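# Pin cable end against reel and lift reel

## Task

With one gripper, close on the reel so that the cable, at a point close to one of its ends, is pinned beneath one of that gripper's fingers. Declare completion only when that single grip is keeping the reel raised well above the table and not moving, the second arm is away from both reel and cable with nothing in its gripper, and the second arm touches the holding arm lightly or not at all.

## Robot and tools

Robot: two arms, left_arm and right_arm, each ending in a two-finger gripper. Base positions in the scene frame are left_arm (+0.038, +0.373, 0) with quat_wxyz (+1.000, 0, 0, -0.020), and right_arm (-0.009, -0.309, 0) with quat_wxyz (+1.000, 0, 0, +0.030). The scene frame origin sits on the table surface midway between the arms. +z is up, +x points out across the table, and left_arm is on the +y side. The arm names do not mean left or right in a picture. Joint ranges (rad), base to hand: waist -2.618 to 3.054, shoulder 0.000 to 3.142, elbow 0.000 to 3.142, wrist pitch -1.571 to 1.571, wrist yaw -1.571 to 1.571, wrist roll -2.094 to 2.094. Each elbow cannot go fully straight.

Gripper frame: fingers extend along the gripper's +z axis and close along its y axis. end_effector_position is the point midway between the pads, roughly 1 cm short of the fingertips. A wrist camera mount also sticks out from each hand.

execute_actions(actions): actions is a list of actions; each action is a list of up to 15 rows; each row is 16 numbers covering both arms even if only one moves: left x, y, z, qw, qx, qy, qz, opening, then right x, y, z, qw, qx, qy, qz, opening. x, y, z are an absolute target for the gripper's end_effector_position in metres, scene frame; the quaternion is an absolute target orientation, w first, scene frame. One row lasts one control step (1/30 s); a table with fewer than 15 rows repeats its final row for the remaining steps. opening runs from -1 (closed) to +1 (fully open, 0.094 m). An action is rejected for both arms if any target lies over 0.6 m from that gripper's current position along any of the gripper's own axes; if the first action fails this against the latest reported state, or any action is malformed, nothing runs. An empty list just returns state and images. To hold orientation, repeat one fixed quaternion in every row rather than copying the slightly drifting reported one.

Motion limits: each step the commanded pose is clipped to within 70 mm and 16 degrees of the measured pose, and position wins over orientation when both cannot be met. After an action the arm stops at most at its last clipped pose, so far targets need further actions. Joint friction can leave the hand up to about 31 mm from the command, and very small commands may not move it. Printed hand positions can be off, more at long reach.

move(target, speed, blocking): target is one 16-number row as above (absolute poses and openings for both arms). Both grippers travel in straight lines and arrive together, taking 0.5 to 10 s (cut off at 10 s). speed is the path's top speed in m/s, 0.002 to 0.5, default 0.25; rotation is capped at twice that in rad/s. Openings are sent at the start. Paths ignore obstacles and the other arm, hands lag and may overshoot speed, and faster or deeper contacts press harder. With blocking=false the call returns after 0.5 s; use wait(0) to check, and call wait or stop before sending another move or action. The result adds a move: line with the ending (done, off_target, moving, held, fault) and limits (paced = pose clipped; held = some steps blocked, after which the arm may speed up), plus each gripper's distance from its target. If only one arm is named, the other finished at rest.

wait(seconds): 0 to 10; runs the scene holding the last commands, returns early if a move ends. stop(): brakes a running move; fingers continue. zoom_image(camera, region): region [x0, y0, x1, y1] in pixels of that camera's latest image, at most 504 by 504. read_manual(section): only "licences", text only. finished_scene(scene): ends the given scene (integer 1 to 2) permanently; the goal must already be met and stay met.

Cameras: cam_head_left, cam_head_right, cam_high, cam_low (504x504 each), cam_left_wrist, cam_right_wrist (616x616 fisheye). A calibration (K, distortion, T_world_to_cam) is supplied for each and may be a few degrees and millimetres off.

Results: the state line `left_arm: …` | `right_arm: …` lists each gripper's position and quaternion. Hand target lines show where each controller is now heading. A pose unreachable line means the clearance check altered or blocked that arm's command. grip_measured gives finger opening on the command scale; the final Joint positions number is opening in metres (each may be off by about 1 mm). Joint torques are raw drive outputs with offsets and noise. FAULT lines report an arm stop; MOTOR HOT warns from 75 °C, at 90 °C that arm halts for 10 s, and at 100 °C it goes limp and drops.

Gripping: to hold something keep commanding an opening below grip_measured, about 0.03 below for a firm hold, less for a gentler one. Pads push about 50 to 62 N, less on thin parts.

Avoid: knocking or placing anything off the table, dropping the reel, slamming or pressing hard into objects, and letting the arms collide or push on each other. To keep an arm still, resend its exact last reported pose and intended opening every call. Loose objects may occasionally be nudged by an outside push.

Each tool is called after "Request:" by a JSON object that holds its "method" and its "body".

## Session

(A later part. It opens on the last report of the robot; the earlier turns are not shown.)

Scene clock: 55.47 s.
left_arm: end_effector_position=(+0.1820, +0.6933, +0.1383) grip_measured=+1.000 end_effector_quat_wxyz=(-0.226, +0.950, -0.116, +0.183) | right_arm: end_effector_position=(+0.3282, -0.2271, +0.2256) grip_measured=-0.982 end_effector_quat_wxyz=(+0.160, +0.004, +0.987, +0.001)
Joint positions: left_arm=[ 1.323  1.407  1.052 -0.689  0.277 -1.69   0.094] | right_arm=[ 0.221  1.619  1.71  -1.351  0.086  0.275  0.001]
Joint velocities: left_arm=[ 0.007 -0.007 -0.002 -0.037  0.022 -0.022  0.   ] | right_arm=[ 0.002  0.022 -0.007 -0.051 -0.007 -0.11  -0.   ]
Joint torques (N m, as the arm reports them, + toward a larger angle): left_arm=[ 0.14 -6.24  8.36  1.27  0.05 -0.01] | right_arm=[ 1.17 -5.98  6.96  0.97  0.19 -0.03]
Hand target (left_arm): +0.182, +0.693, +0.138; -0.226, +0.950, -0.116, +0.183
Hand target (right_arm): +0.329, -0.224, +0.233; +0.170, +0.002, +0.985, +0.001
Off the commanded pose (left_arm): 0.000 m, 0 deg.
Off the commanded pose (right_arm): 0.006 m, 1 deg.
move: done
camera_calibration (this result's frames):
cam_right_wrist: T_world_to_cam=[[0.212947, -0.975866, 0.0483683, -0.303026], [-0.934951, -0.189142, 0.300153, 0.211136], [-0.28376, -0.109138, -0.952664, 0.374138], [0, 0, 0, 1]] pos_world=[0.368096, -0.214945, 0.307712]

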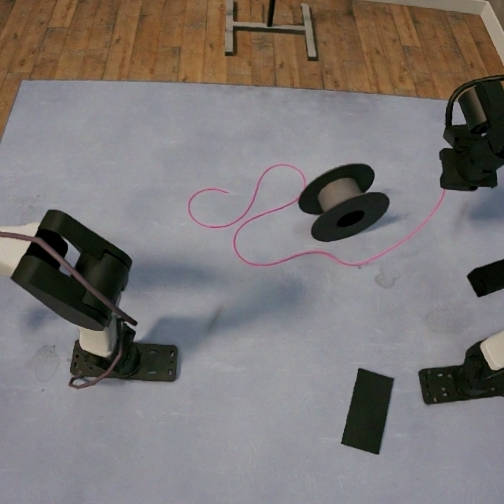

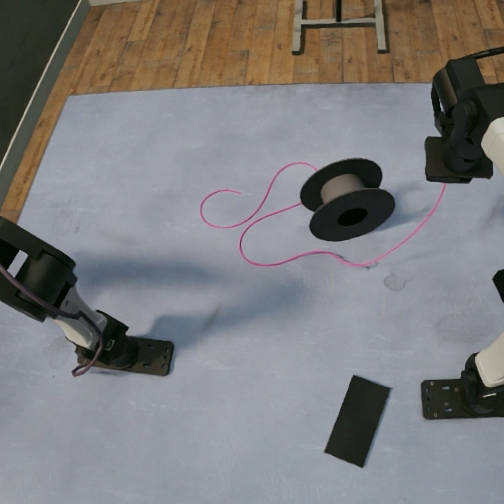

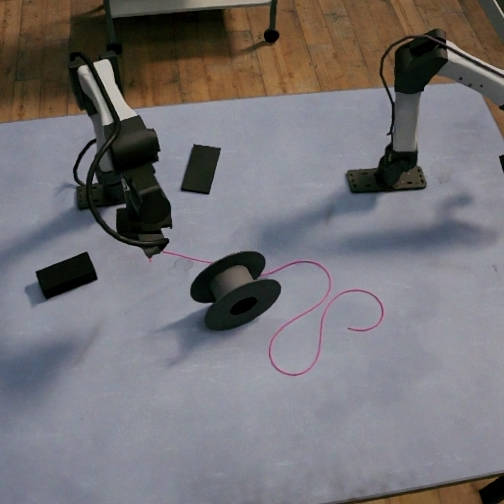

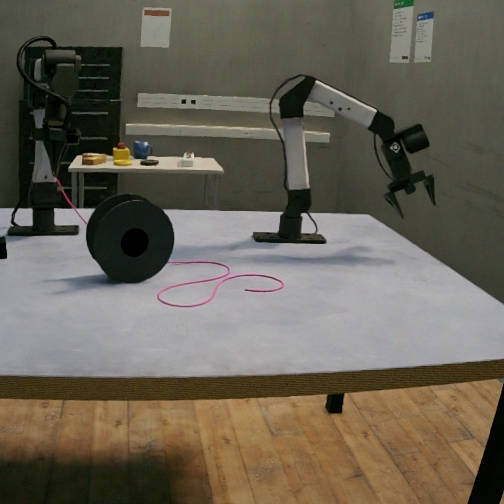

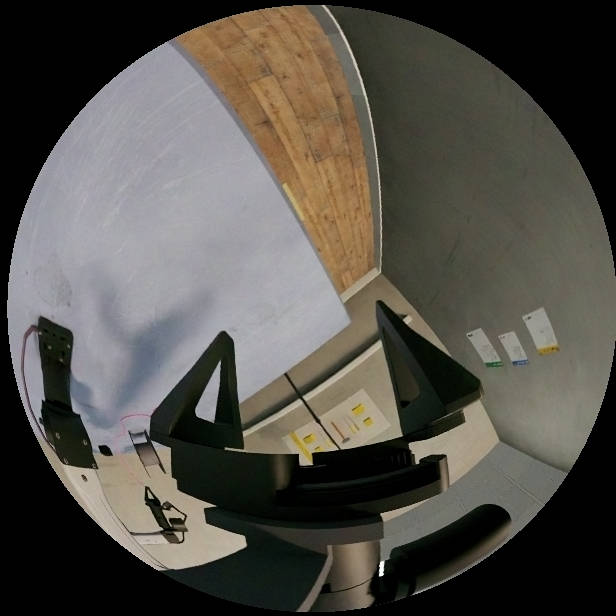

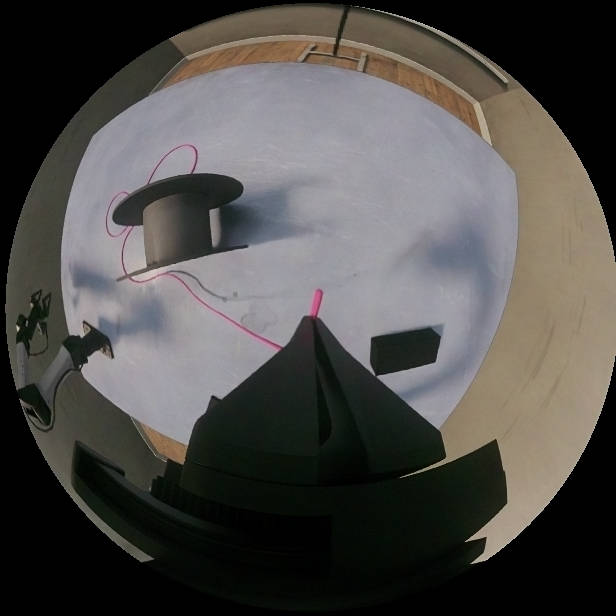

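Request:
{"method": "move", "body": {"target": [0.182,0.693,0.138,-0.226,0.95,-0.116,0.183,1,0.28,-0.10,0.25,0.255,-0.168,0.951,0.045,-1]}}

Request:
{"method": "move", "body": {"target": [0.182,0.693,0.138,-0.226,0.95,-0.116,0.183,1,0.48,-0.028,0.22,0.377,-0.161,0.91,0.067,-1], "speed": 0.15}}

Scene clock: 69.53 s.
left_arm: end_effector_position=(+0.1820, +0.6933, +0.1383) grip_measured=+1.000 end_effector_quat_wxyz=(-0.226, +0.950, -0.116, +0.183) | right_arm: end_effector_position=(+0.2795, -0.0982, +0.2488) grip_measured=-0.982 end_effector_quat_wxyz=(+0.245, -0.168, +0.954, +0.047)
Joint positions: left_arm=[ 1.323  1.407  1.052 -0.689  0.277 -1.69   0.094] | right_arm=[ 0.65   1.522  1.637 -1.207  0.165  0.322  0.001]
Joint velocities: left_arm=[ 0.002  0.012  0.017  0.066 -0.007 -0.022  0.   ] | right_arm=[ 0.002 -0.002 -0.002  0.007  0.037 -0.007  0.001]
Joint torques (N m, as the arm reports them, + toward a larger angle): left_arm=[ 0.22 -6.29  8.42  1.27  0.04 -0.01] | right_arm=[ 0.76 -6.71  4.52  1.48  0.16 -0.02]
Hand target (left_arm): +0.182, +0.693, +0.138; -0.226, +0.950, -0.116, +0.183
Hand target (right_arm): +0.278, -0.098, +0.251; +0.255, -0.166, +0.951, +0.049
Off the commanded pose (left_arm): 0.000 m, 0 deg.
Off the commanded pose (right_arm): 0.002 m, 1 deg.
move: done
camera_calibration (this result's frames):
cam_right_wrist: T_world_to_cam=[[0.528627, -0.844721, 0.0836687, -0.252075], [-0.846547, -0.517361, 0.125278, 0.169603], [-0.0625379, -0.137055, -0.988587, 0.340788], [0, 0, 0, 1]] pos_world=[0.298142, -0.0784804, 0.336742]

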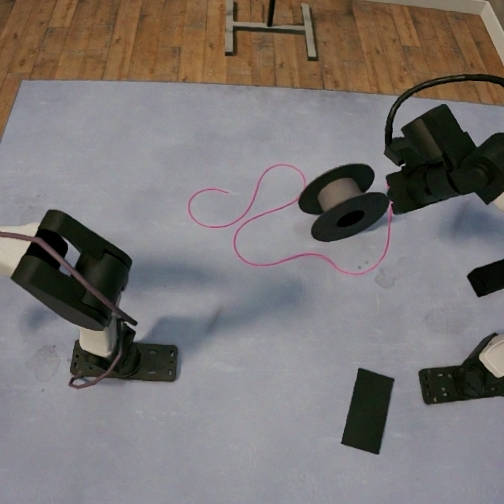

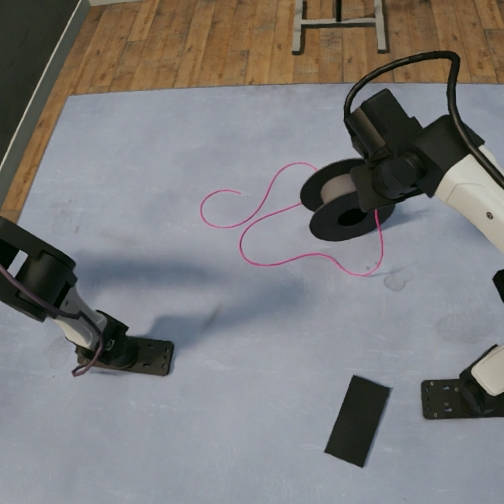

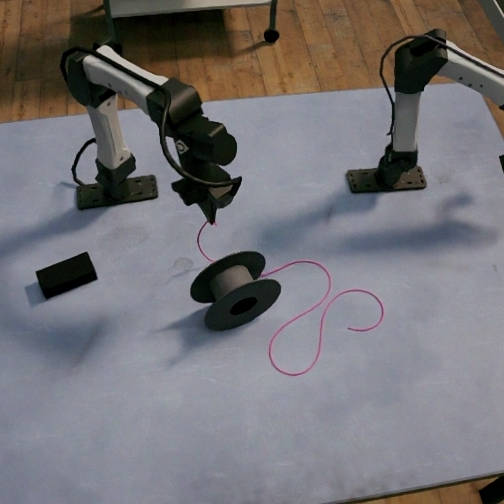

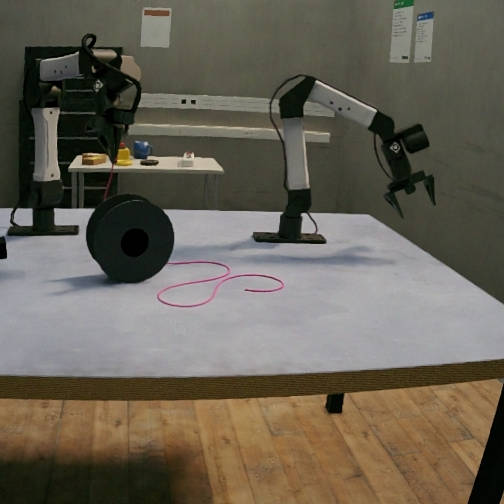

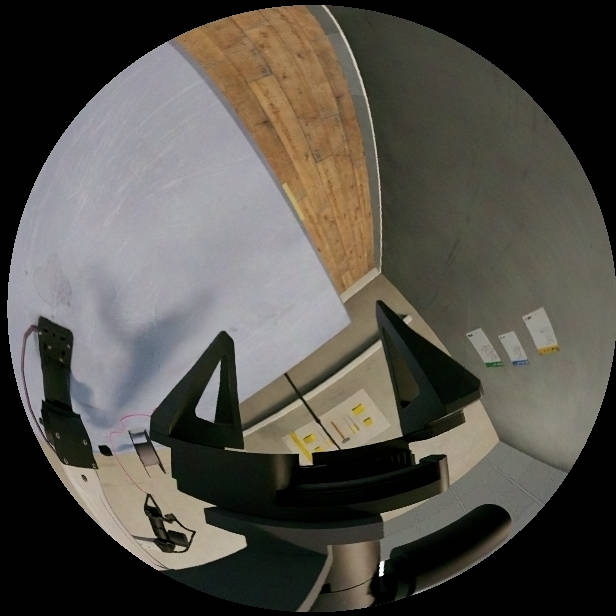

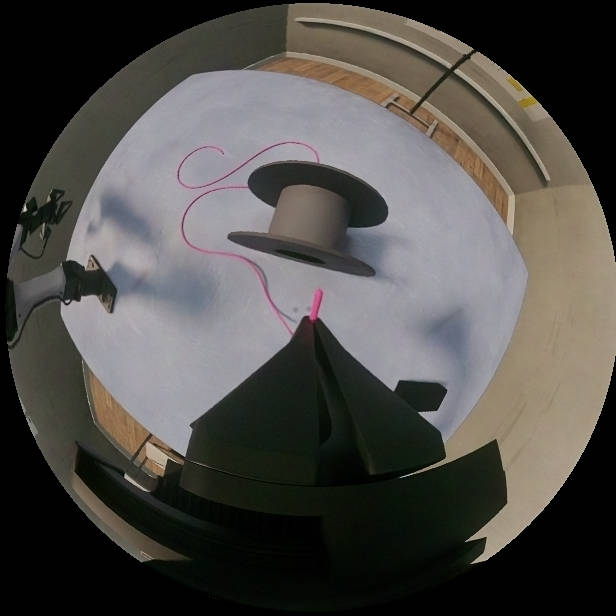

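Scene clock: 71.57 s.
left_arm: end_effector_position=(+0.1820, +0.6933, +0.1383) grip_measured=+1.000 end_effector_quat_wxyz=(-0.226, +0.950, -0.116, +0.183) | right_arm: end_effector_position=(+0.4694, -0.0282, +0.2063) grip_measured=-0.982 end_effector_quat_wxyz=(+0.358, -0.165, +0.917, +0.058)
Joint positions: left_arm=[ 1.323  1.407  1.052 -0.689  0.277 -1.69   0.094] | right_arm=[ 0.521  2.056  1.98  -0.769  0.164  0.164  0.001]
Joint velocities: left_arm=[ 0.002  0.017 -0.002  0.022  0.066 -0.037  0.   ] | right_arm=[ 0.002  0.007 -0.007 -0.066 -0.051 -0.051 -0.001]
Joint torques (N m, as the arm reports them, + toward a larger angle): left_arm=[ 0.3  -6.25  8.41  1.24  0.04 -0.01] | right_arm=[ -0.8  -10.14   8.51   1.94   0.01  -0.11]
Hand target (left_arm): +0.182, +0.693, +0.138; -0.226, +0.950, -0.116, +0.183
Hand target (right_arm): +0.479, -0.028, +0.220; +0.377, -0.160, +0.910, +0.066
Off the commanded pose (left_arm): 0.000 m, 0 deg.
Off the commanded pose (right_arm): 0.017 m, 3 deg.
move: off_target (right_arm)
camera_calibration (this result's frames):
cam_right_wrist: T_world_to_cam=[[0.502744, -0.851496, 0.149004, -0.291288], [-0.848562, -0.519007, -0.102835, 0.419869], [0.164898, -0.0747394, -0.983475, 0.214238], [0, 0, 0, 1]] pos_world=[0.467401, -0.014104, 0.297278]

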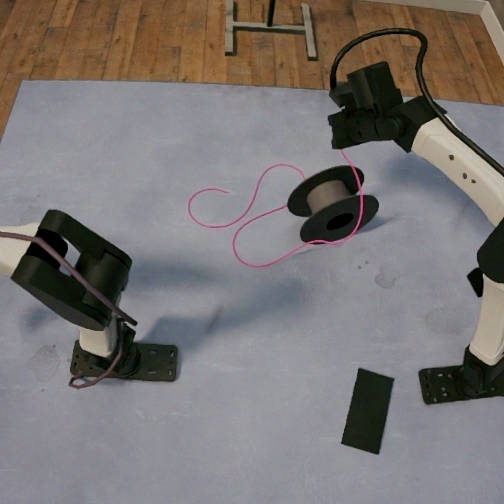

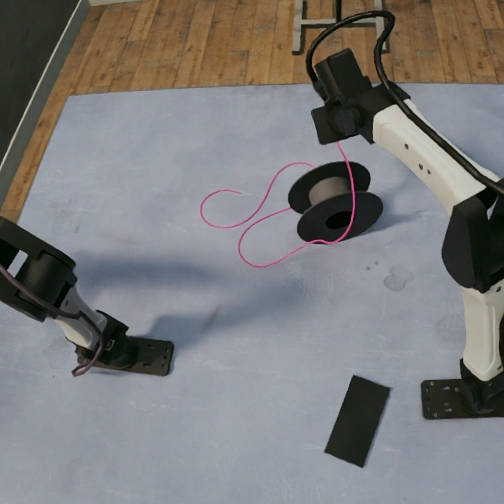

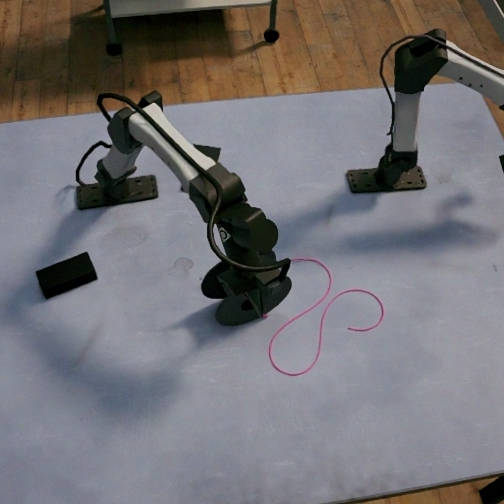

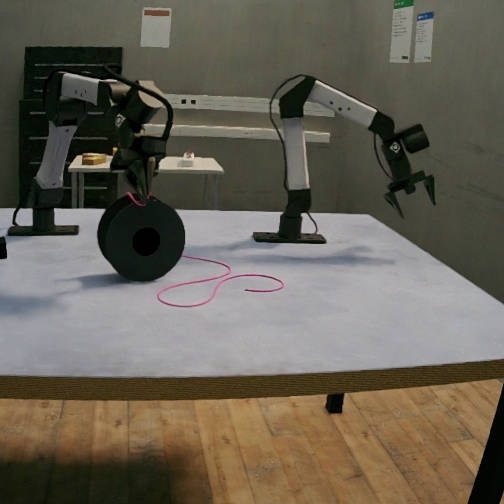

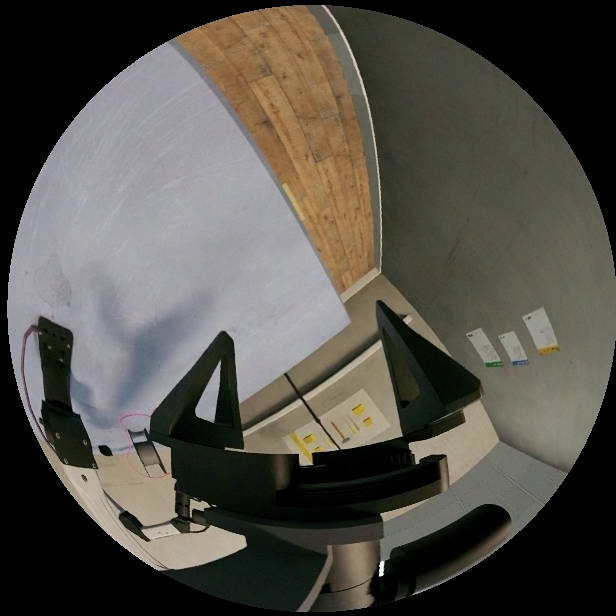

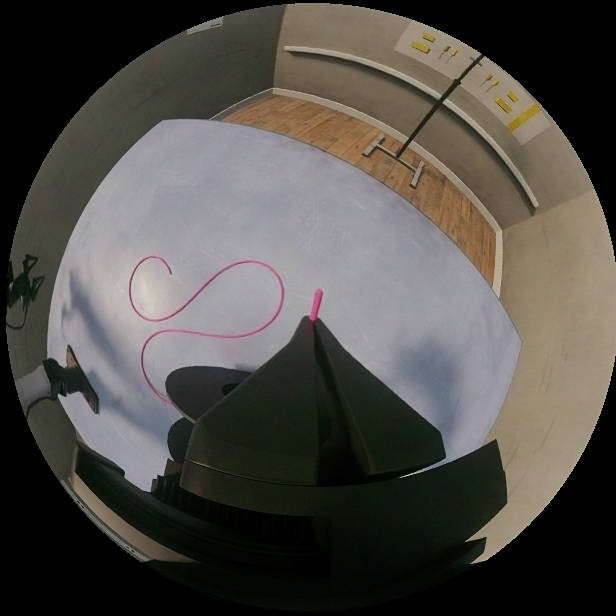

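Request:
{"method": "move", "body": {"target": [0.182,0.693,0.138,-0.226,0.95,-0.116,0.183,1,0.48,0.02,0.185,0.377,-0.161,0.91,0.067,-1], "speed": 0.06}}

Request:
{"method": "move", "body": {"target": [0.182,0.693,0.138,-0.226,0.95,-0.116,0.183,1,0.48,0.02,0.185,0.377,-0.161,0.91,0.067,-0.5]}}

Request:
{"method": "move", "body": {"target": [0.182,0.693,0.138,-0.226,0.95,-0.116,0.183,1,0.42,-0.01,0.3,0.377,-0.161,0.91,0.067,-0.5], "speed": 0.15}}

Scene clock: 80.77 s.
left_arm: end_effector_position=(+0.1820, +0.6933, +0.1383) grip_measured=+1.000 end_effector_quat_wxyz=(-0.226, +0.950, -0.116, +0.183) | right_arm: end_effector_position=(+0.4742, +0.0114, +0.1723) grip_measured=-0.982 end_effector_quat_wxyz=(+0.357, -0.165, +0.918, +0.060)
Joint positions: left_arm=[ 1.323  1.407  1.052 -0.689  0.277 -1.69   0.094] | right_arm=[ 0.585  2.165  2.015 -0.703  0.201  0.213  0.001]
Joint velocities: left_arm=[-0.002  0.002 -0.012 -0.037 -0.037 -0.007  0.   ] | right_arm=[-0.002 -0.007  0.012 -0.037 -0.051  0.022 -0.001]
Joint torques (N m, as the arm reports them, + toward a larger angle): left_arm=[ 0.19 -6.25  8.38  1.25  0.05 -0.01] | right_arm=[  0.87 -10.79   8.47   1.9    0.22   0.  ]
Hand target (left_arm): +0.182, +0.693, +0.138; -0.226, +0.950, -0.116, +0.183
Hand target (right_arm): +0.479, +0.020, +0.185; +0.377, -0.161, +0.910, +0.068
Off the commanded pose (left_arm): 0.000 m, 0 deg.
Off the commanded pose (right_arm): 0.016 m, 3 deg.
move: off_target (right_arm)
camera_calibration (this result's frames):
cam_right_wrist: T_world_to_cam=[[0.505073, -0.850874, 0.144619, -0.255332], [-0.847658, -0.520568, -0.102397, 0.44043], [0.162411, -0.0708689, -0.984175, 0.184229], [0, 0, 0, 1]] pos_world=[0.472374, 0.0250745, 0.263338]

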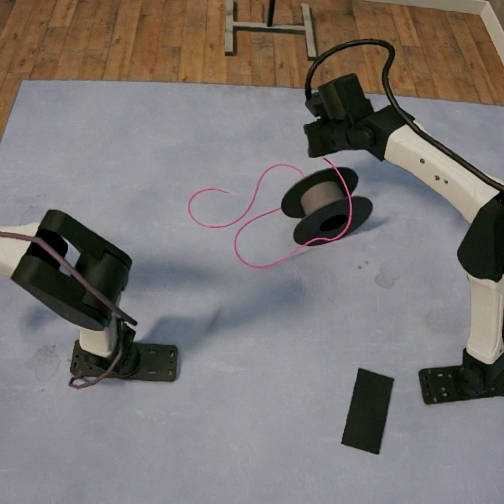

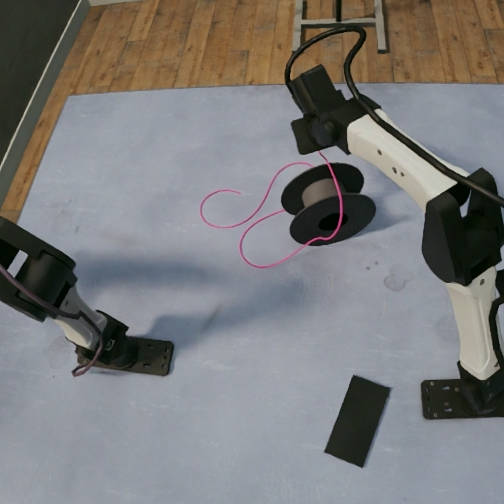

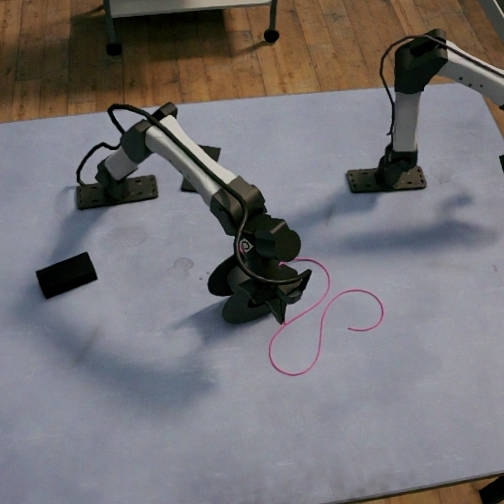

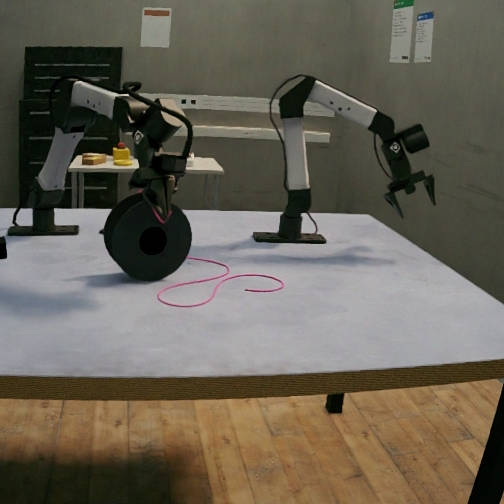

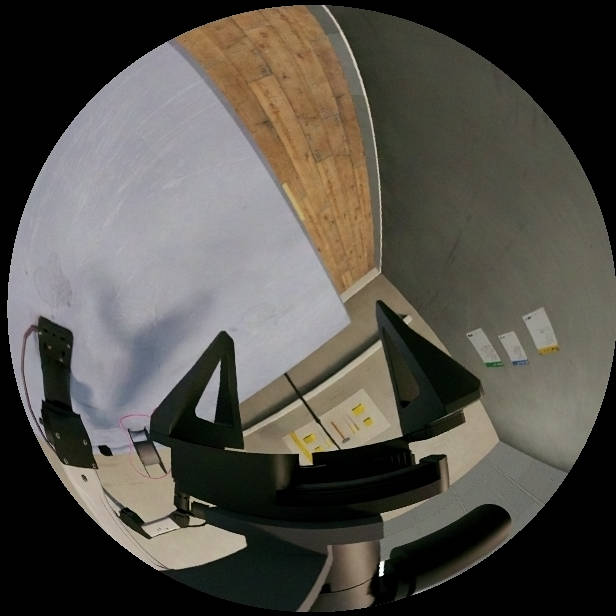

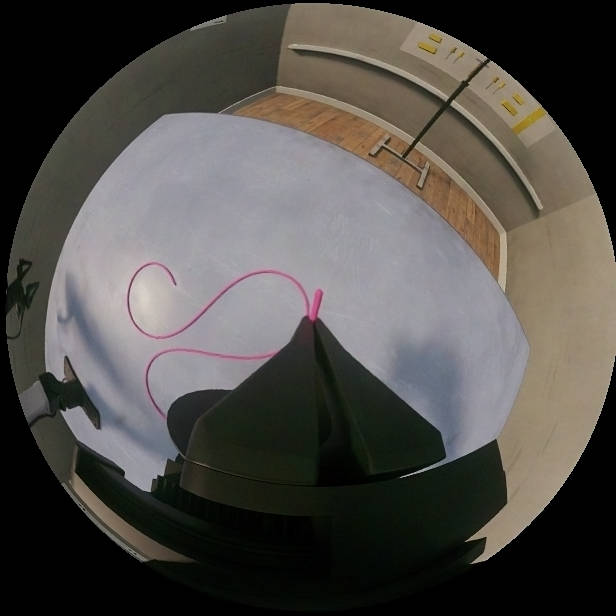

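Scene clock: 81.47 s.
left_arm: end_effector_position=(+0.1820, +0.6933, +0.1383) grip_measured=+1.000 end_effector_quat_wxyz=(-0.226, +0.950, -0.116, +0.183) | right_arm: end_effector_position=(+0.4745, +0.0112, +0.1725) grip_measured=-0.502 end_effector_quat_wxyz=(+0.357, -0.165, +0.917, +0.059)
Joint positions: left_arm=[ 1.323  1.407  1.052 -0.689  0.277 -1.69   0.094] | right_arm=[ 0.585  2.165  2.015 -0.703  0.203  0.213  0.023]
Joint velocities: left_arm=[ 0.007  0.002 -0.007  0.066 -0.007  0.037  0.   ] | right_arm=[-0.002  0.002 -0.002  0.022 -0.022 -0.11   0.   ]
Joint torques (N m, as the arm reports them, + toward a larger angle): left_arm=[ 0.17 -6.21  8.38  1.26  0.05  0.01] | right_arm=[  0.89 -10.7    8.86   1.9    0.2    0.  ]
Hand target (left_arm): +0.182, +0.693, +0.138; -0.226, +0.950, -0.116, +0.183
Hand target (right_arm): +0.479, +0.020, +0.185; +0.377, -0.161, +0.910, +0.067
Off the commanded pose (left_arm): 0.000 m, 0 deg.
Off the commanded pose (right_arm): 0.016 m, 3 deg.
move: off_target (right_arm)
camera_calibration (this result's frames):
cam_right_wrist: T_world_to_cam=[[0.503792, -0.851406, 0.145949, -0.255278], [-0.848158, -0.519576, -0.103287, 0.440952], [0.163771, -0.0717528, -0.983885, 0.183654], [0, 0, 0, 1]] pos_world=[0.472527, 0.0249406, 0.263497]

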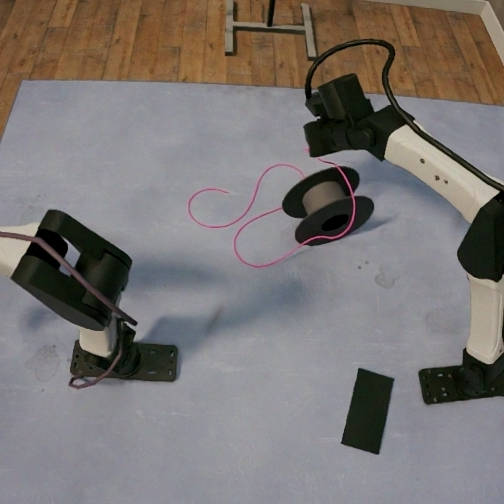

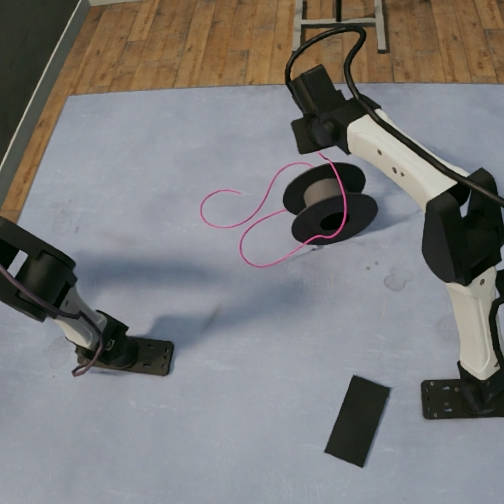

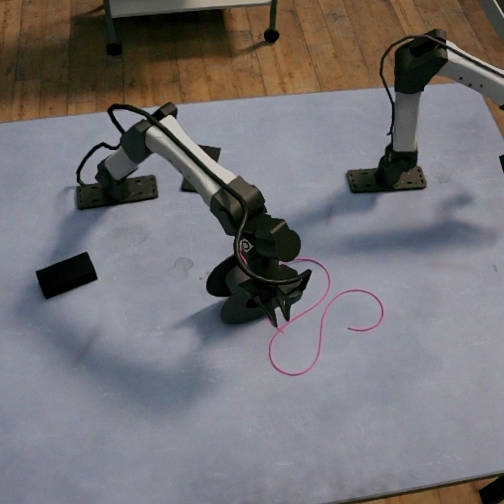

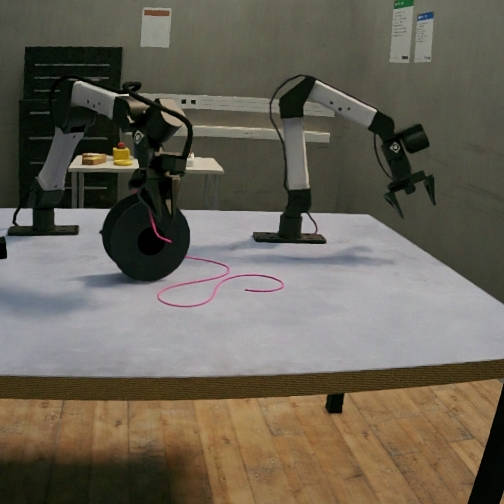

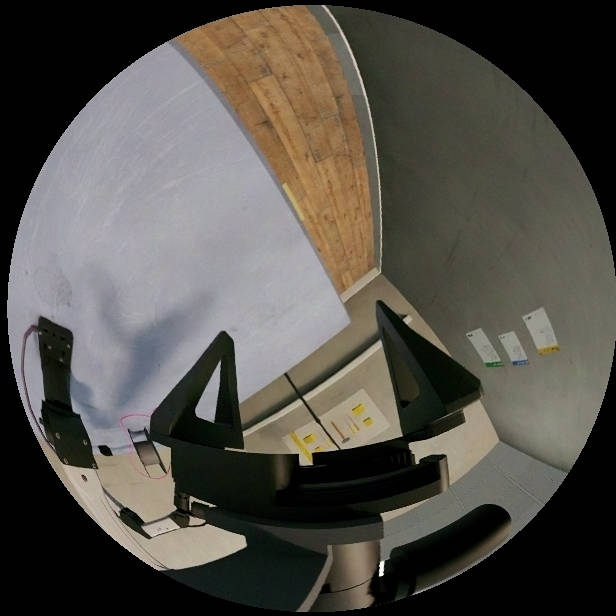

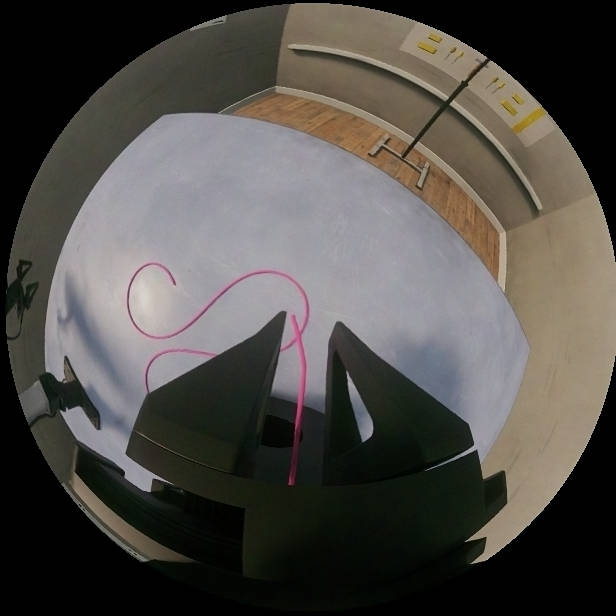

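Scene clock: 83.07 s.
left_arm: end_effector_position=(+0.1820, +0.6933, +0.1383) grip_measured=+1.000 end_effector_quat_wxyz=(-0.226, +0.950, -0.116, +0.183) | right_arm: end_effector_position=(+0.4232, -0.0144, +0.2854) grip_measured=-0.502 end_effector_quat_wxyz=(+0.362, -0.162, +0.916, +0.060)
Joint positions: left_arm=[ 1.323  1.407  1.052 -0.689  0.277 -1.69   0.094] | right_arm=[ 0.611  2.032  2.272 -1.087  0.223  0.235  0.023]
Joint velocities: left_arm=[ 0.002 -0.002 -0.007  0.007  0.037  0.022  0.   ] | right_arm=[-0.012 -0.002 -0.007  0.037  0.022 -0.022  0.   ]
Joint torques (N m, as the arm reports them, + toward a larger angle): left_arm=[ 0.18 -6.28  8.42  1.25  0.05  0.  ] | right_arm=[  1.16 -10.38   7.68   1.76   0.22   0.02]
Hand target (left_arm): +0.182, +0.693, +0.138; -0.226, +0.950, -0.116, +0.183
Hand target (right_arm): +0.420, -0.011, +0.300; +0.377, -0.161, +0.910, +0.068
Off the commanded pose (left_arm): 0.000 m, 0 deg.
Off the commanded pose (right_arm): 0.016 m, 2 deg.
move: off_target (right_arm)
camera_calibration (this result's frames):
cam_right_wrist: T_world_to_cam=[[0.499724, -0.853868, 0.145556, -0.265917], [-0.848899, -0.516191, -0.113658, 0.399195], [0.172184, -0.0667644, -0.9828, 0.2975], [0, 0, 0, 1]] pos_world=[0.420536, -0.00113512, 0.37646]

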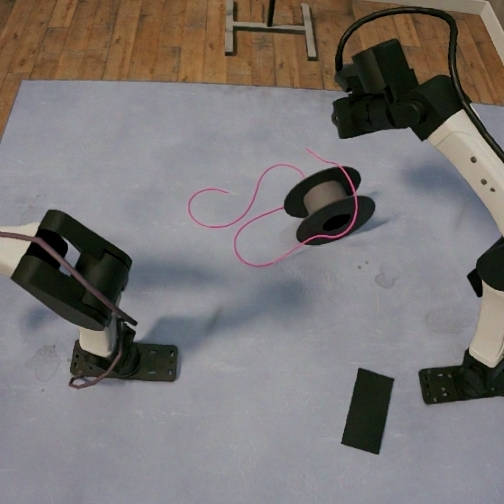

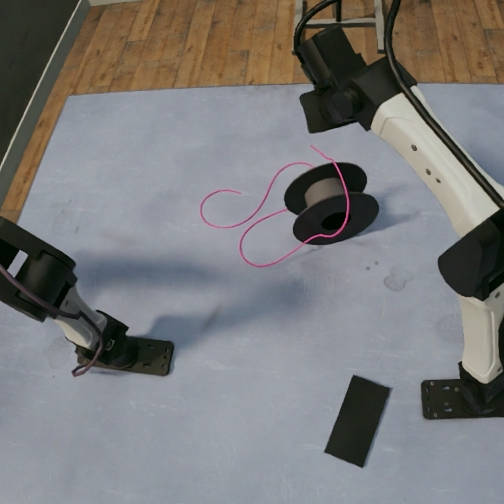

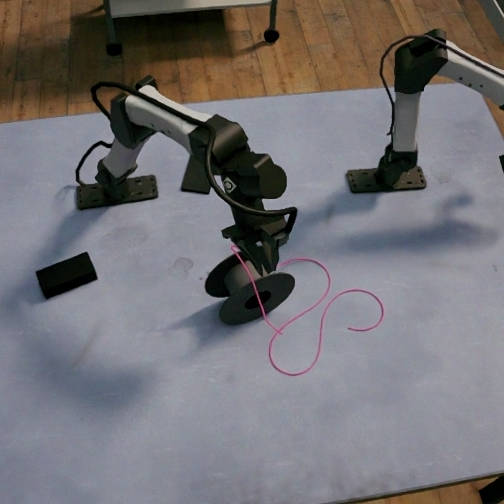

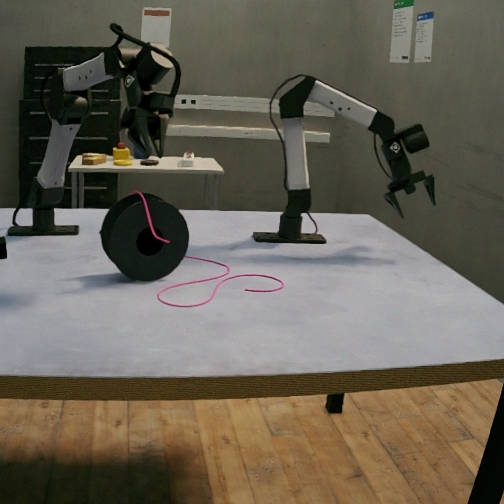

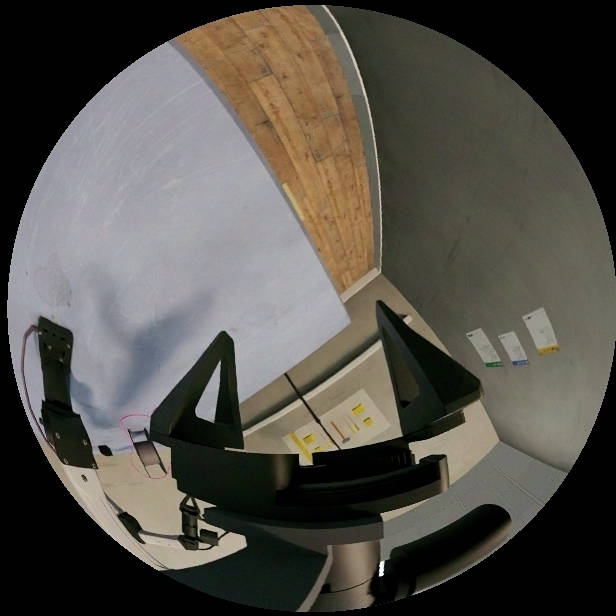

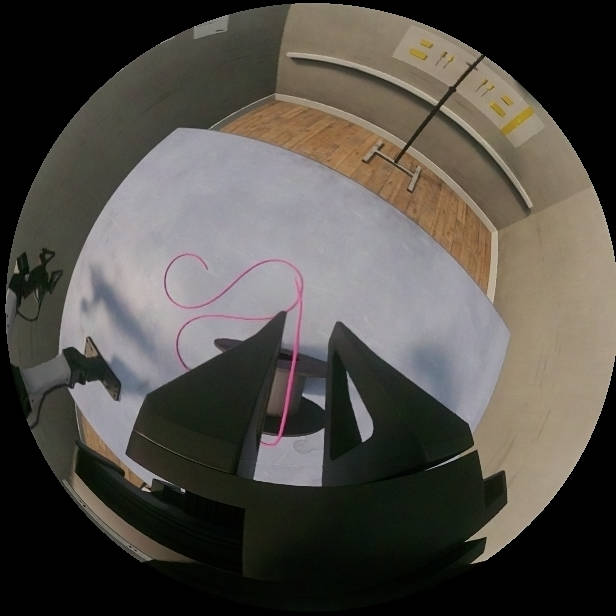

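Request:
{"method": "move", "body": {"target": [0.182,0.693,0.138,-0.226,0.95,-0.116,0.183,1,0.423,-0.048,0.25,0.124,-0.8,0.56,0.177,0.3], "speed": 0.35}}

Scene clock: 99.10 s.
left_arm: end_effector_position=(+0.1820, +0.6933, +0.1383) grip_measured=+1.000 end_effector_quat_wxyz=(-0.226, +0.950, -0.116, +0.183) | right_arm: end_effector_position=(+0.4233, -0.0449, +0.2482) grip_measured=+0.298 end_effector_quat_wxyz=(-0.289, +0.758, -0.574, -0.109)
Joint positions: left_arm=[ 1.323  1.407  1.052 -0.689  0.277 -1.69   0.094] | right_arm=[ 0.332  2.349  2.761 -1.555 -0.476 -1.349  0.061]
Joint velocities: left_arm=[ 0.012 -0.012 -0.017  0.022  0.037  0.037  0.   ] | right_arm=[-0.002 -0.007 -0.007 -0.022 -0.007 -0.066  0.   ]
Joint torques (N m, as the arm reports them, + toward a larger angle): left_arm=[ 0.15 -6.27  8.35  1.25  0.05 -0.01] | right_arm=[ -0.71 -11.25   3.68   1.1   -0.33  -0.03]
Hand target (left_arm): +0.182, +0.693, +0.138; -0.226, +0.950, -0.116, +0.183
Hand target (right_arm): +0.423, -0.049, +0.246; -0.286, +0.758, -0.575, -0.111
Off the commanded pose (left_arm): 0.000 m, 0 deg.
Off the commanded pose (right_arm): 0.004 m, 21 deg; orientation clipped at the last step of the last action.
joint sent to its limit (right arm) — the command would take joint 4 (wrist pitch) past its lower limit, so that joint was sent only as far as its limit.
move: off_target (right_arm); limits=paced
camera_calibration (this result's frames):
cam_right_wrist: T_world_to_cam=[[0.840931, 0.363219, 0.401131, -0.439811], [0.336627, -0.931506, 0.137762, -0.203629], [0.423694, 0.0191831, -0.905602, 0.1371], [0, 0, 0, 1]] pos_world=[0.38031, -0.0325638, 0.328632]

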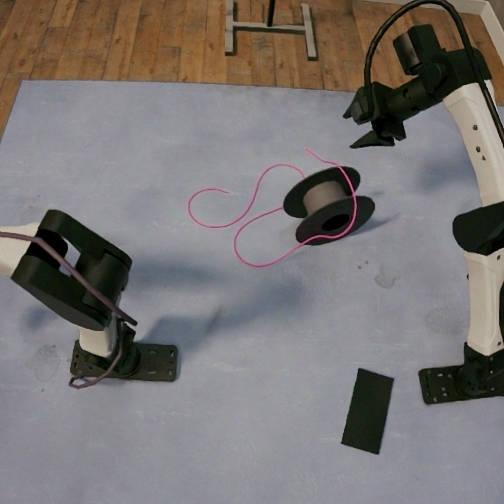

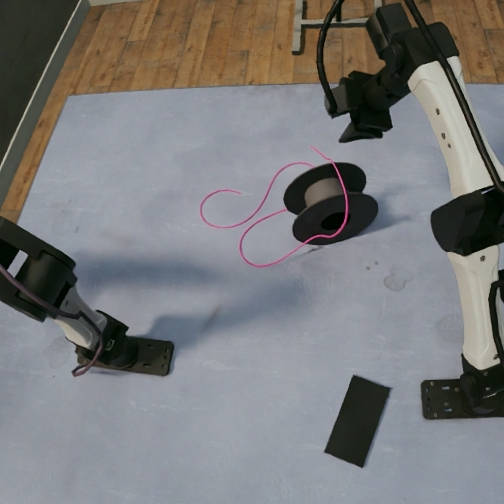

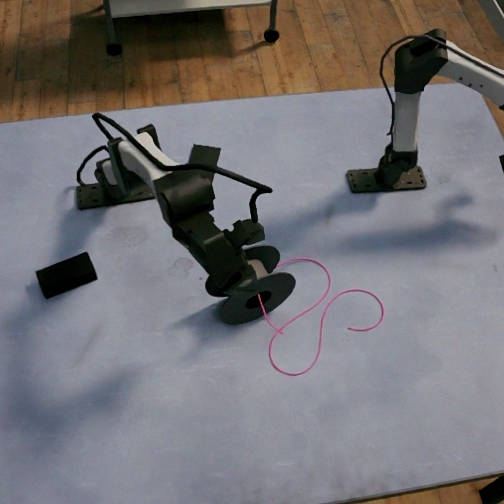

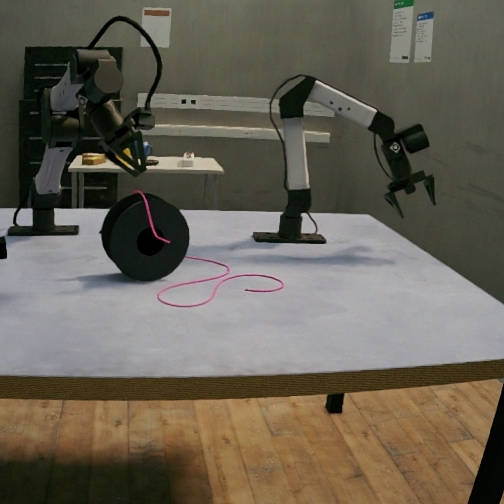

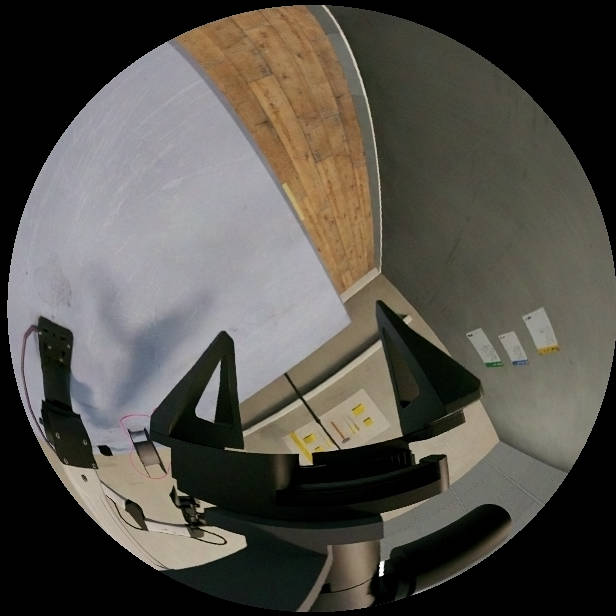

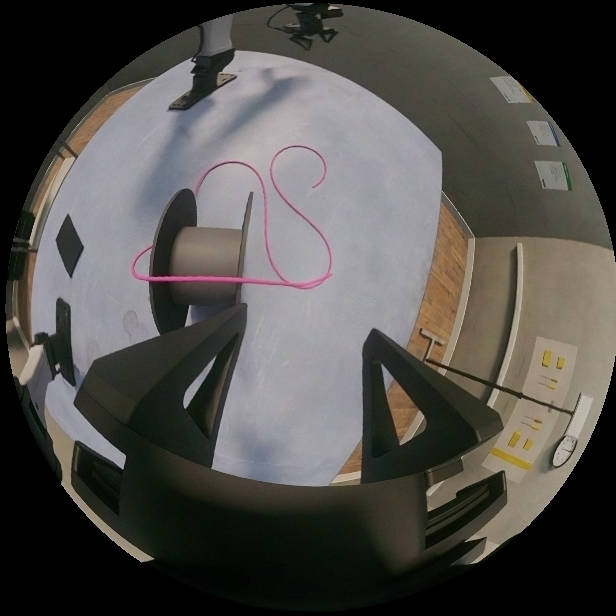

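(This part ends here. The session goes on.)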